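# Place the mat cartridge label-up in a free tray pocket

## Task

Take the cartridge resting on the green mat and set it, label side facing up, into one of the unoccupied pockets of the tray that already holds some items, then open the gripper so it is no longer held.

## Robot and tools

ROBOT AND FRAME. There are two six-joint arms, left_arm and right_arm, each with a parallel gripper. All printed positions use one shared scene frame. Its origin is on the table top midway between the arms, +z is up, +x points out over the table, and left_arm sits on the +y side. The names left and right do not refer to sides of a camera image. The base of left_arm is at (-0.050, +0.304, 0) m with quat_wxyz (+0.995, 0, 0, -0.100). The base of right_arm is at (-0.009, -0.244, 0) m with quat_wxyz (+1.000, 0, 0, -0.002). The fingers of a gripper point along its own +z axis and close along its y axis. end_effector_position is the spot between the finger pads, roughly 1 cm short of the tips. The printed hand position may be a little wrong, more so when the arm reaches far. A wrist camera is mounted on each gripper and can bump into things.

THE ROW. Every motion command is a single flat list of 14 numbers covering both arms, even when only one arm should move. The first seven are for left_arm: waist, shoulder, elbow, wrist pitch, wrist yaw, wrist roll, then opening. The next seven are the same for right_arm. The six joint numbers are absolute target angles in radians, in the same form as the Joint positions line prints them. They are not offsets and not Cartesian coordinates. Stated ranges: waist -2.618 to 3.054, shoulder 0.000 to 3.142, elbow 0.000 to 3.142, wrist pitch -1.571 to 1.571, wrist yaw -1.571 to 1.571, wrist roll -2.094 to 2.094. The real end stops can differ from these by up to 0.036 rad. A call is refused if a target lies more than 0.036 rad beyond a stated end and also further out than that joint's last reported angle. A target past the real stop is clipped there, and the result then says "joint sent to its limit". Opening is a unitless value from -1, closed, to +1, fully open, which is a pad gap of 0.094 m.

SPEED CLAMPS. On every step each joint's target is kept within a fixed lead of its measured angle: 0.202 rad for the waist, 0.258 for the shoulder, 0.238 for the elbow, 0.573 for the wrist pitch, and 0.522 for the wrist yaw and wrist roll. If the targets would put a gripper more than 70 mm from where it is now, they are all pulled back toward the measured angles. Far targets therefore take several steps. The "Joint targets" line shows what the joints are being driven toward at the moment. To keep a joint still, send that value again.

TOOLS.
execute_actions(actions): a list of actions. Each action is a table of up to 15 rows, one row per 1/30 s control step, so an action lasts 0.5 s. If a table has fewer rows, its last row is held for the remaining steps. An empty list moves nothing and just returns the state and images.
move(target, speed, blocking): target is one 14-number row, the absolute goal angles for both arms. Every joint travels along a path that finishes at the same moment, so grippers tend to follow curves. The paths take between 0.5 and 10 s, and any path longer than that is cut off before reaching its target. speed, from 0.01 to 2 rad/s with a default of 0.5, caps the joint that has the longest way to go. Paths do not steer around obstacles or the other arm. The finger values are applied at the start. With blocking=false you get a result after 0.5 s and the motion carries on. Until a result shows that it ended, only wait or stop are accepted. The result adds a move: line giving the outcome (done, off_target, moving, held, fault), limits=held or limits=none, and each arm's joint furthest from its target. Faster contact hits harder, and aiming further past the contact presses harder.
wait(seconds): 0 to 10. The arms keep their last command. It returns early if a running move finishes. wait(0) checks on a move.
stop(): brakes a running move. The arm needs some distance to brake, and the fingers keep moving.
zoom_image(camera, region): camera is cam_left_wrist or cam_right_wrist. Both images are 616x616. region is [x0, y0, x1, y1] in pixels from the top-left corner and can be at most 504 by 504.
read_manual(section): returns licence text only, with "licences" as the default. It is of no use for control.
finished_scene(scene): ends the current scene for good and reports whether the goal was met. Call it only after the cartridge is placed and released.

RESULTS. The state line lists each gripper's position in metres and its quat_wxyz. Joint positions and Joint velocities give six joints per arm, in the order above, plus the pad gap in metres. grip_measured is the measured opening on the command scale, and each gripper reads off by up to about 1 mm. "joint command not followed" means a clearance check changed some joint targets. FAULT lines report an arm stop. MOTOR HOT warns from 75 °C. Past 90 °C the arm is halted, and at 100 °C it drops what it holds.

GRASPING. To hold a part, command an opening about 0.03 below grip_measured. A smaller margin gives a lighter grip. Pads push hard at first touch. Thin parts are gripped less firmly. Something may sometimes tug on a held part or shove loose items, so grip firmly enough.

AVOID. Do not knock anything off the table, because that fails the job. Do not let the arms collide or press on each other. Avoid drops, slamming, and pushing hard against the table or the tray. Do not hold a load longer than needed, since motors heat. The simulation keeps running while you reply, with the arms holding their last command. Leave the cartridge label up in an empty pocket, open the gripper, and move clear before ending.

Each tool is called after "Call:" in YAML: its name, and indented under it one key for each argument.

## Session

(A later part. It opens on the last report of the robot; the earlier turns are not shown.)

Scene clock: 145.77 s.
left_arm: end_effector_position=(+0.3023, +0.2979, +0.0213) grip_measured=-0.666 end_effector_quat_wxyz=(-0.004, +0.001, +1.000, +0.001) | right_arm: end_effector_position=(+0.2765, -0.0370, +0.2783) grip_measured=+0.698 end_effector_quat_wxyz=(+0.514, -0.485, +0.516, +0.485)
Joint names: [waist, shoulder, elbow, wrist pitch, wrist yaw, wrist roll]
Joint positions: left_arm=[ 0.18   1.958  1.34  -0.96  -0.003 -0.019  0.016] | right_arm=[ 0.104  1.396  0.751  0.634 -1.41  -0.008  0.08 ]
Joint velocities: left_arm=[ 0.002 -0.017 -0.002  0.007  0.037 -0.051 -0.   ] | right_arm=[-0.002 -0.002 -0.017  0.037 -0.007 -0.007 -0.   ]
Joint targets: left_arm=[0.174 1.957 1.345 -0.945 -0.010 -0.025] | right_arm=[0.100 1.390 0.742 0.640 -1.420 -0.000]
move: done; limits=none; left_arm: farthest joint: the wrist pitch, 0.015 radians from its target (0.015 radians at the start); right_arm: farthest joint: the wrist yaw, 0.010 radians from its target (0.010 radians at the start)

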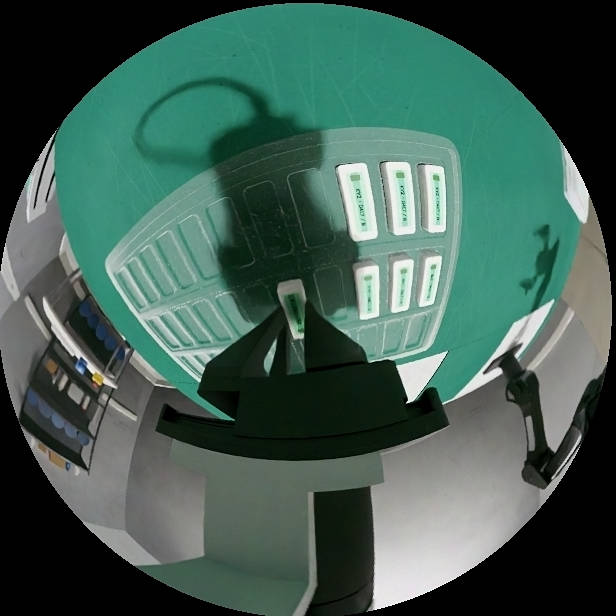

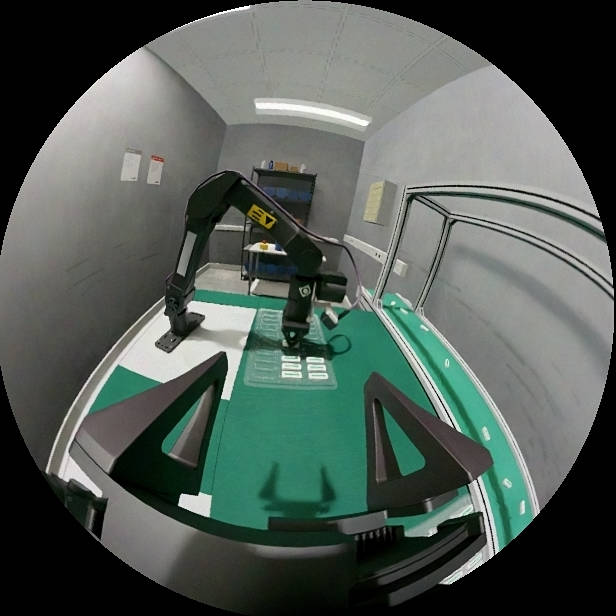

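Call:
move:
  target: [0.174,1.972,1.345,-0.938,-0.01,-0.04,-0.7,0.1,1.39,0.742,0.64,-1.42,0,0.7]
  speed: 0.04

Call:
zoom_image:
  camera: "cam_left_wrist"
  region: [240, 250, 370, 360]

Call:
zoom_image:
  camera: "cam_right_wrist"
  region: [260, 320, 330, 390]

Scene clock: 152.43 s.
left_arm: end_effector_position=(+0.3016, +0.2979, +0.0163) grip_measured=-0.666 end_effector_quat_wxyz=(-0.010, -0.006, +1.000, +0.002) | right_arm: end_effector_position=(+0.2765, -0.0370, +0.2783) grip_measured=+0.698 end_effector_quat_wxyz=(+0.514, -0.485, +0.516, +0.485)
Joint names: [waist, shoulder, elbow, wrist pitch, wrist yaw, wrist roll]
Joint positions: left_arm=[ 0.18   1.974  1.34  -0.956 -0.003 -0.033  0.016] | right_arm=[ 0.104  1.396  0.751  0.634 -1.41  -0.008  0.08 ]
Joint velocities: left_arm=[-0.032 -0.002 -0.017 -0.051  0.007  0.022 -0.   ] | right_arm=[ 0.007 -0.022  0.012 -0.037  0.066 -0.051 -0.001]
Joint targets: left_arm=[0.174 1.972 1.345 -0.938 -0.010 -0.040] | right_arm=[0.100 1.390 0.742 0.640 -1.420 -0.000]
move: done; limits=none; left_arm: farthest joint: the wrist pitch, 0.018 radians from its target (0.022 radians at the start); right_arm: farthest joint: the wrist yaw, 0.010 radians from its target (0.010 radians at the start)

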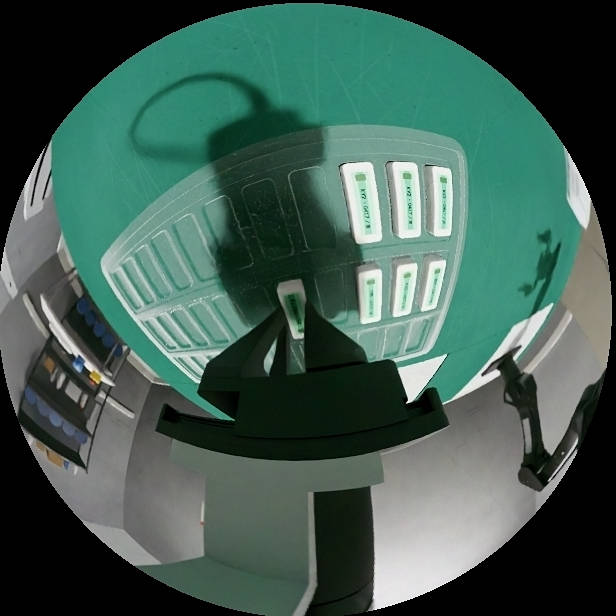

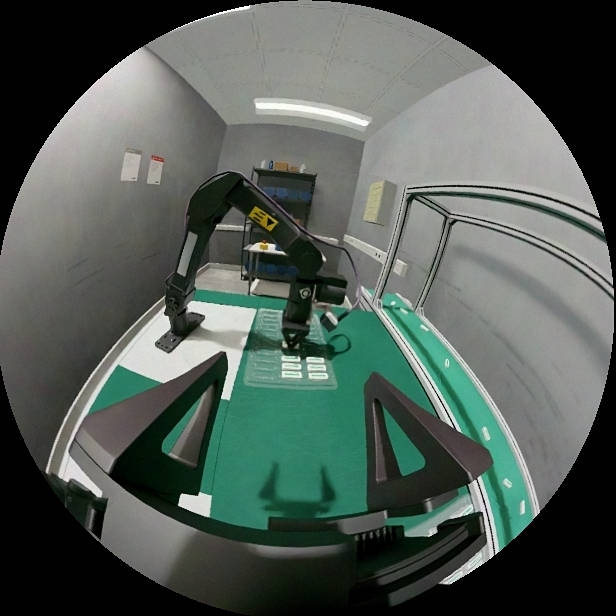

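Region (240, 250, 370, 360) of cam_left_wrist's 616x616 image, scaled by 3.877, with more detail than that image has; it fills the top 426 rows of this view, and the rest is white.

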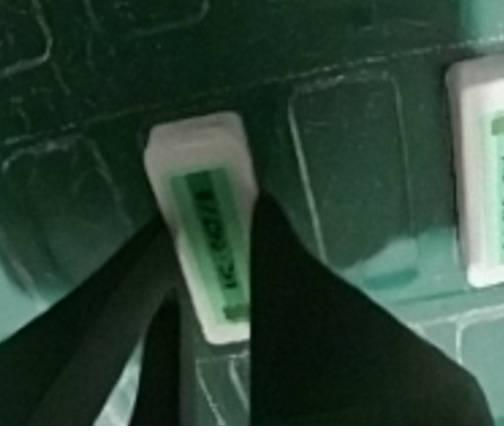

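Region (260, 320, 330, 390) of cam_right_wrist's 616x616 image, scaled by 7.200, with more detail than that image has.

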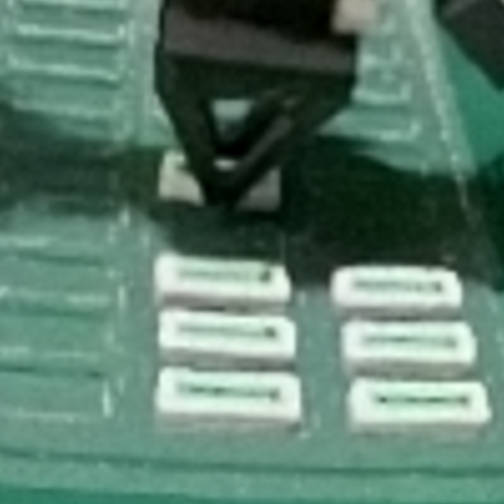

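Call:
execute_actions:
  actions:
    - [[0.174,1.984,1.345,-0.935,-0.01,-0.04,-0.7,0.1,1.39,0.742,0.64,-1.42,0,0.7]]

Call:
execute_actions:
  actions:
    - [[0.174,1.975,1.345,-0.94,-0.01,-0.04,-0.62,0.1,1.39,0.742,0.64,-1.42,0,0.7],[0.174,1.975,1.345,-0.94,-0.01,-0.04,-0.56,0.1,1.39,0.742,0.64,-1.42,0,0.7],[0.174,1.975,1.345,-0.94,-0.01,-0.04,-0.5,0.1,1.39,0.742,0.64,-1.42,0,0.7]]

Call:
move:
  target: [0.174,1.84,1.345,-1.04,-0.01,-0.04,-0.4,0.1,1.39,0.742,0.64,-1.42,0,0.7]
  speed: 0.3

Call:
zoom_image:
  camera: "cam_left_wrist"
  region: [220, 200, 400, 340]

Call:
zoom_image:
  camera: "cam_right_wrist"
  region: [260, 320, 330, 390]

Scene clock: 157.47 s.
left_arm: end_effector_position=(+0.3024, +0.2979, +0.0162) grip_measured=-0.666 end_effector_quat_wxyz=(-0.008, -0.006, +1.000, +0.002) | right_arm: end_effector_position=(+0.2765, -0.0370, +0.2783) grip_measured=+0.698 end_effector_quat_wxyz=(+0.514, -0.485, +0.516, +0.485)
Joint names: [waist, shoulder, elbow, wrist pitch, wrist yaw, wrist roll]
Joint positions: left_arm=[ 0.18   1.974  1.34  -0.953 -0.003 -0.033  0.016] | right_arm=[ 0.104  1.396  0.751  0.634 -1.41  -0.008  0.08 ]
Joint velocities: left_arm=[-0.017 -0.007  0.002  0.037  0.022 -0.007 -0.   ] | right_arm=[-0.007 -0.012 -0.002 -0.022 -0.007 -0.066  0.   ]
Joint targets: left_arm=[0.174 1.984 1.345 -0.935 -0.010 -0.040] | right_arm=[0.100 1.390 0.742 0.640 -1.420 -0.000]

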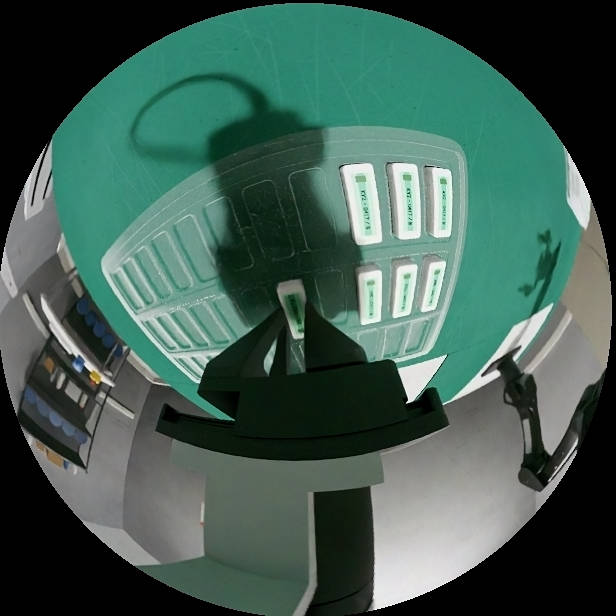

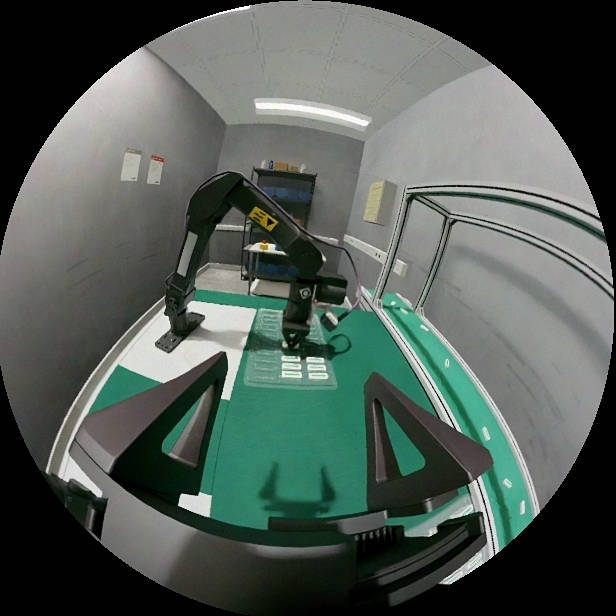

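Scene clock: 157.97 s.
left_arm: end_effector_position=(+0.3024, +0.2979, +0.0162) grip_measured=-0.503 end_effector_quat_wxyz=(-0.008, -0.007, +1.000, +0.002) | right_arm: end_effector_position=(+0.2765, -0.0370, +0.2783) grip_measured=+0.698 end_effector_quat_wxyz=(+0.514, -0.485, +0.516, +0.485)
Joint names: [waist, shoulder, elbow, wrist pitch, wrist yaw, wrist roll]
Joint positions: left_arm=[ 0.18   1.974  1.34  -0.953 -0.003 -0.034  0.023] | right_arm=[ 0.104  1.396  0.751  0.634 -1.41  -0.008  0.08 ]
Joint velocities: left_arm=[-0.007  0.017 -0.017 -0.007  0.007  0.022  0.   ] | right_arm=[ 0.012 -0.012 -0.007  0.037 -0.051  0.007  0.   ]
Joint targets: left_arm=[0.174 1.975 1.345 -0.940 -0.010 -0.040] | right_arm=[0.100 1.390 0.742 0.640 -1.420 0.000]

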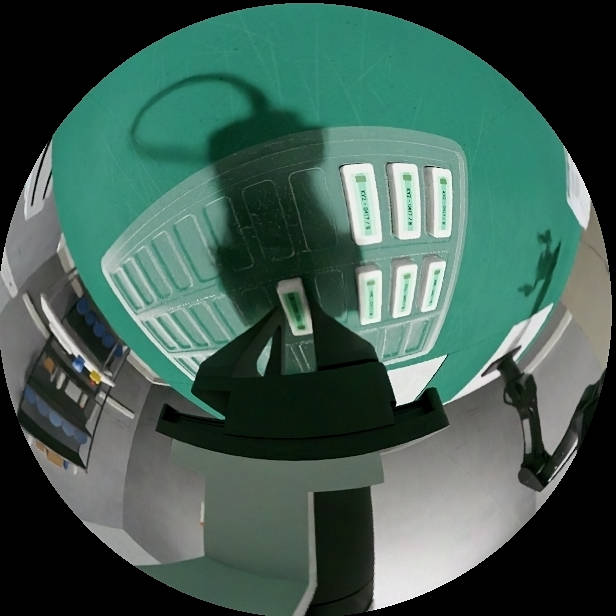

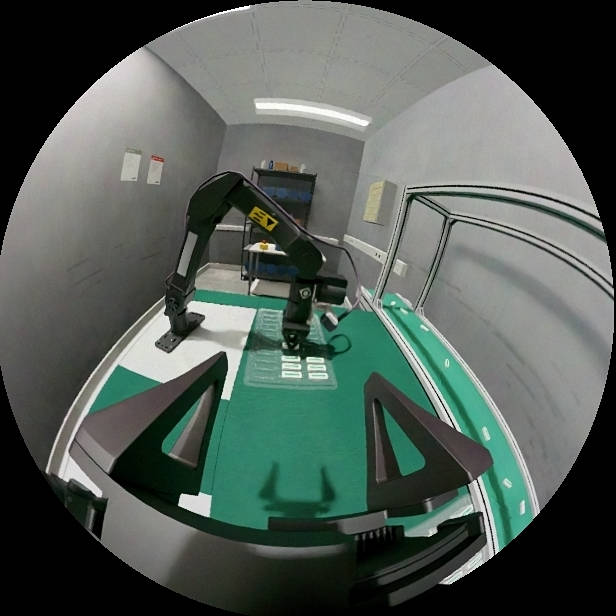

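Scene clock: 159.03 s.
left_arm: end_effector_position=(+0.2905, +0.2981, +0.0514) grip_measured=-0.403 end_effector_quat_wxyz=(+0.003, -0.007, +1.000, +0.001) | right_arm: end_effector_position=(+0.2765, -0.0370, +0.2783) grip_measured=+0.698 end_effector_quat_wxyz=(+0.514, -0.485, +0.516, +0.485)
Joint names: [waist, shoulder, elbow, wrist pitch, wrist yaw, wrist roll]
Joint positions: left_arm=[ 0.18   1.866  1.34  -1.038 -0.003 -0.034  0.028] | right_arm=[ 0.104  1.396  0.751  0.634 -1.41  -0.008  0.08 ]
Joint velocities: left_arm=[-0.017  0.007  0.002 -0.037 -0.037 -0.022  0.   ] | right_arm=[ 0.012 -0.017 -0.012 -0.022  0.081 -0.066  0.001]
Joint targets: left_arm=[0.174 1.840 1.345 -1.040 -0.010 -0.040] | right_arm=[0.100 1.390 0.742 0.640 -1.420 -0.000]
move: off_target (left_arm); limits=none; left_arm: farthest joint: the shoulder, 0.026 radians from its target (0.134 radians at the start); right_arm: farthest joint: the wrist yaw, 0.010 radians from its target (0.010 radians at the start)

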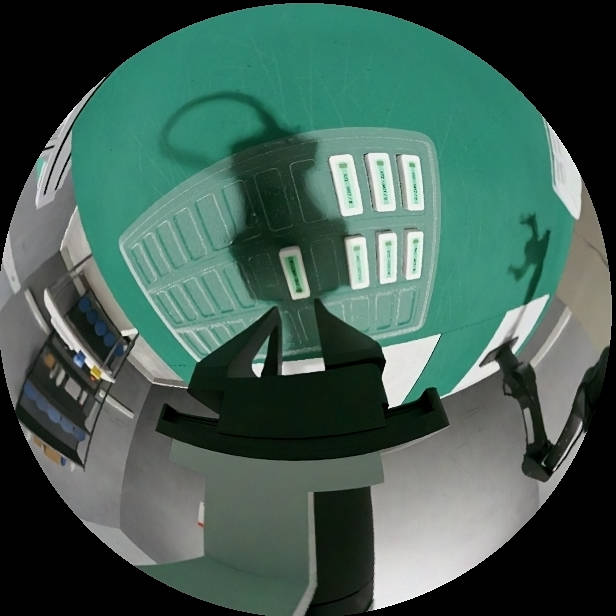

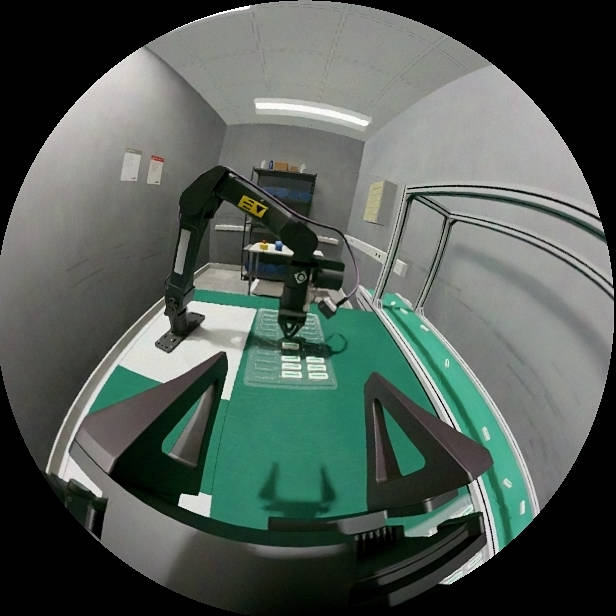

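Region (220, 200, 400, 340) of cam_left_wrist's 616x616 image, scaled by 2.800, with more detail than that image has.

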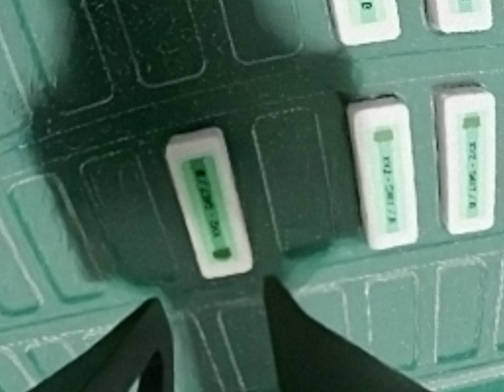

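Region (260, 320, 330, 390) of cam_right_wrist's 616x616 image, scaled by 7.200, with more detail than that image has.

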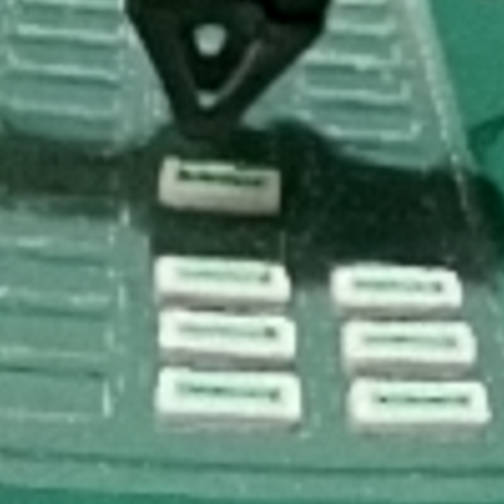

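The cartridge looks seated in the pocket.

Call:
finished_scene:
  scene: 1

The scene is finished: the task was done.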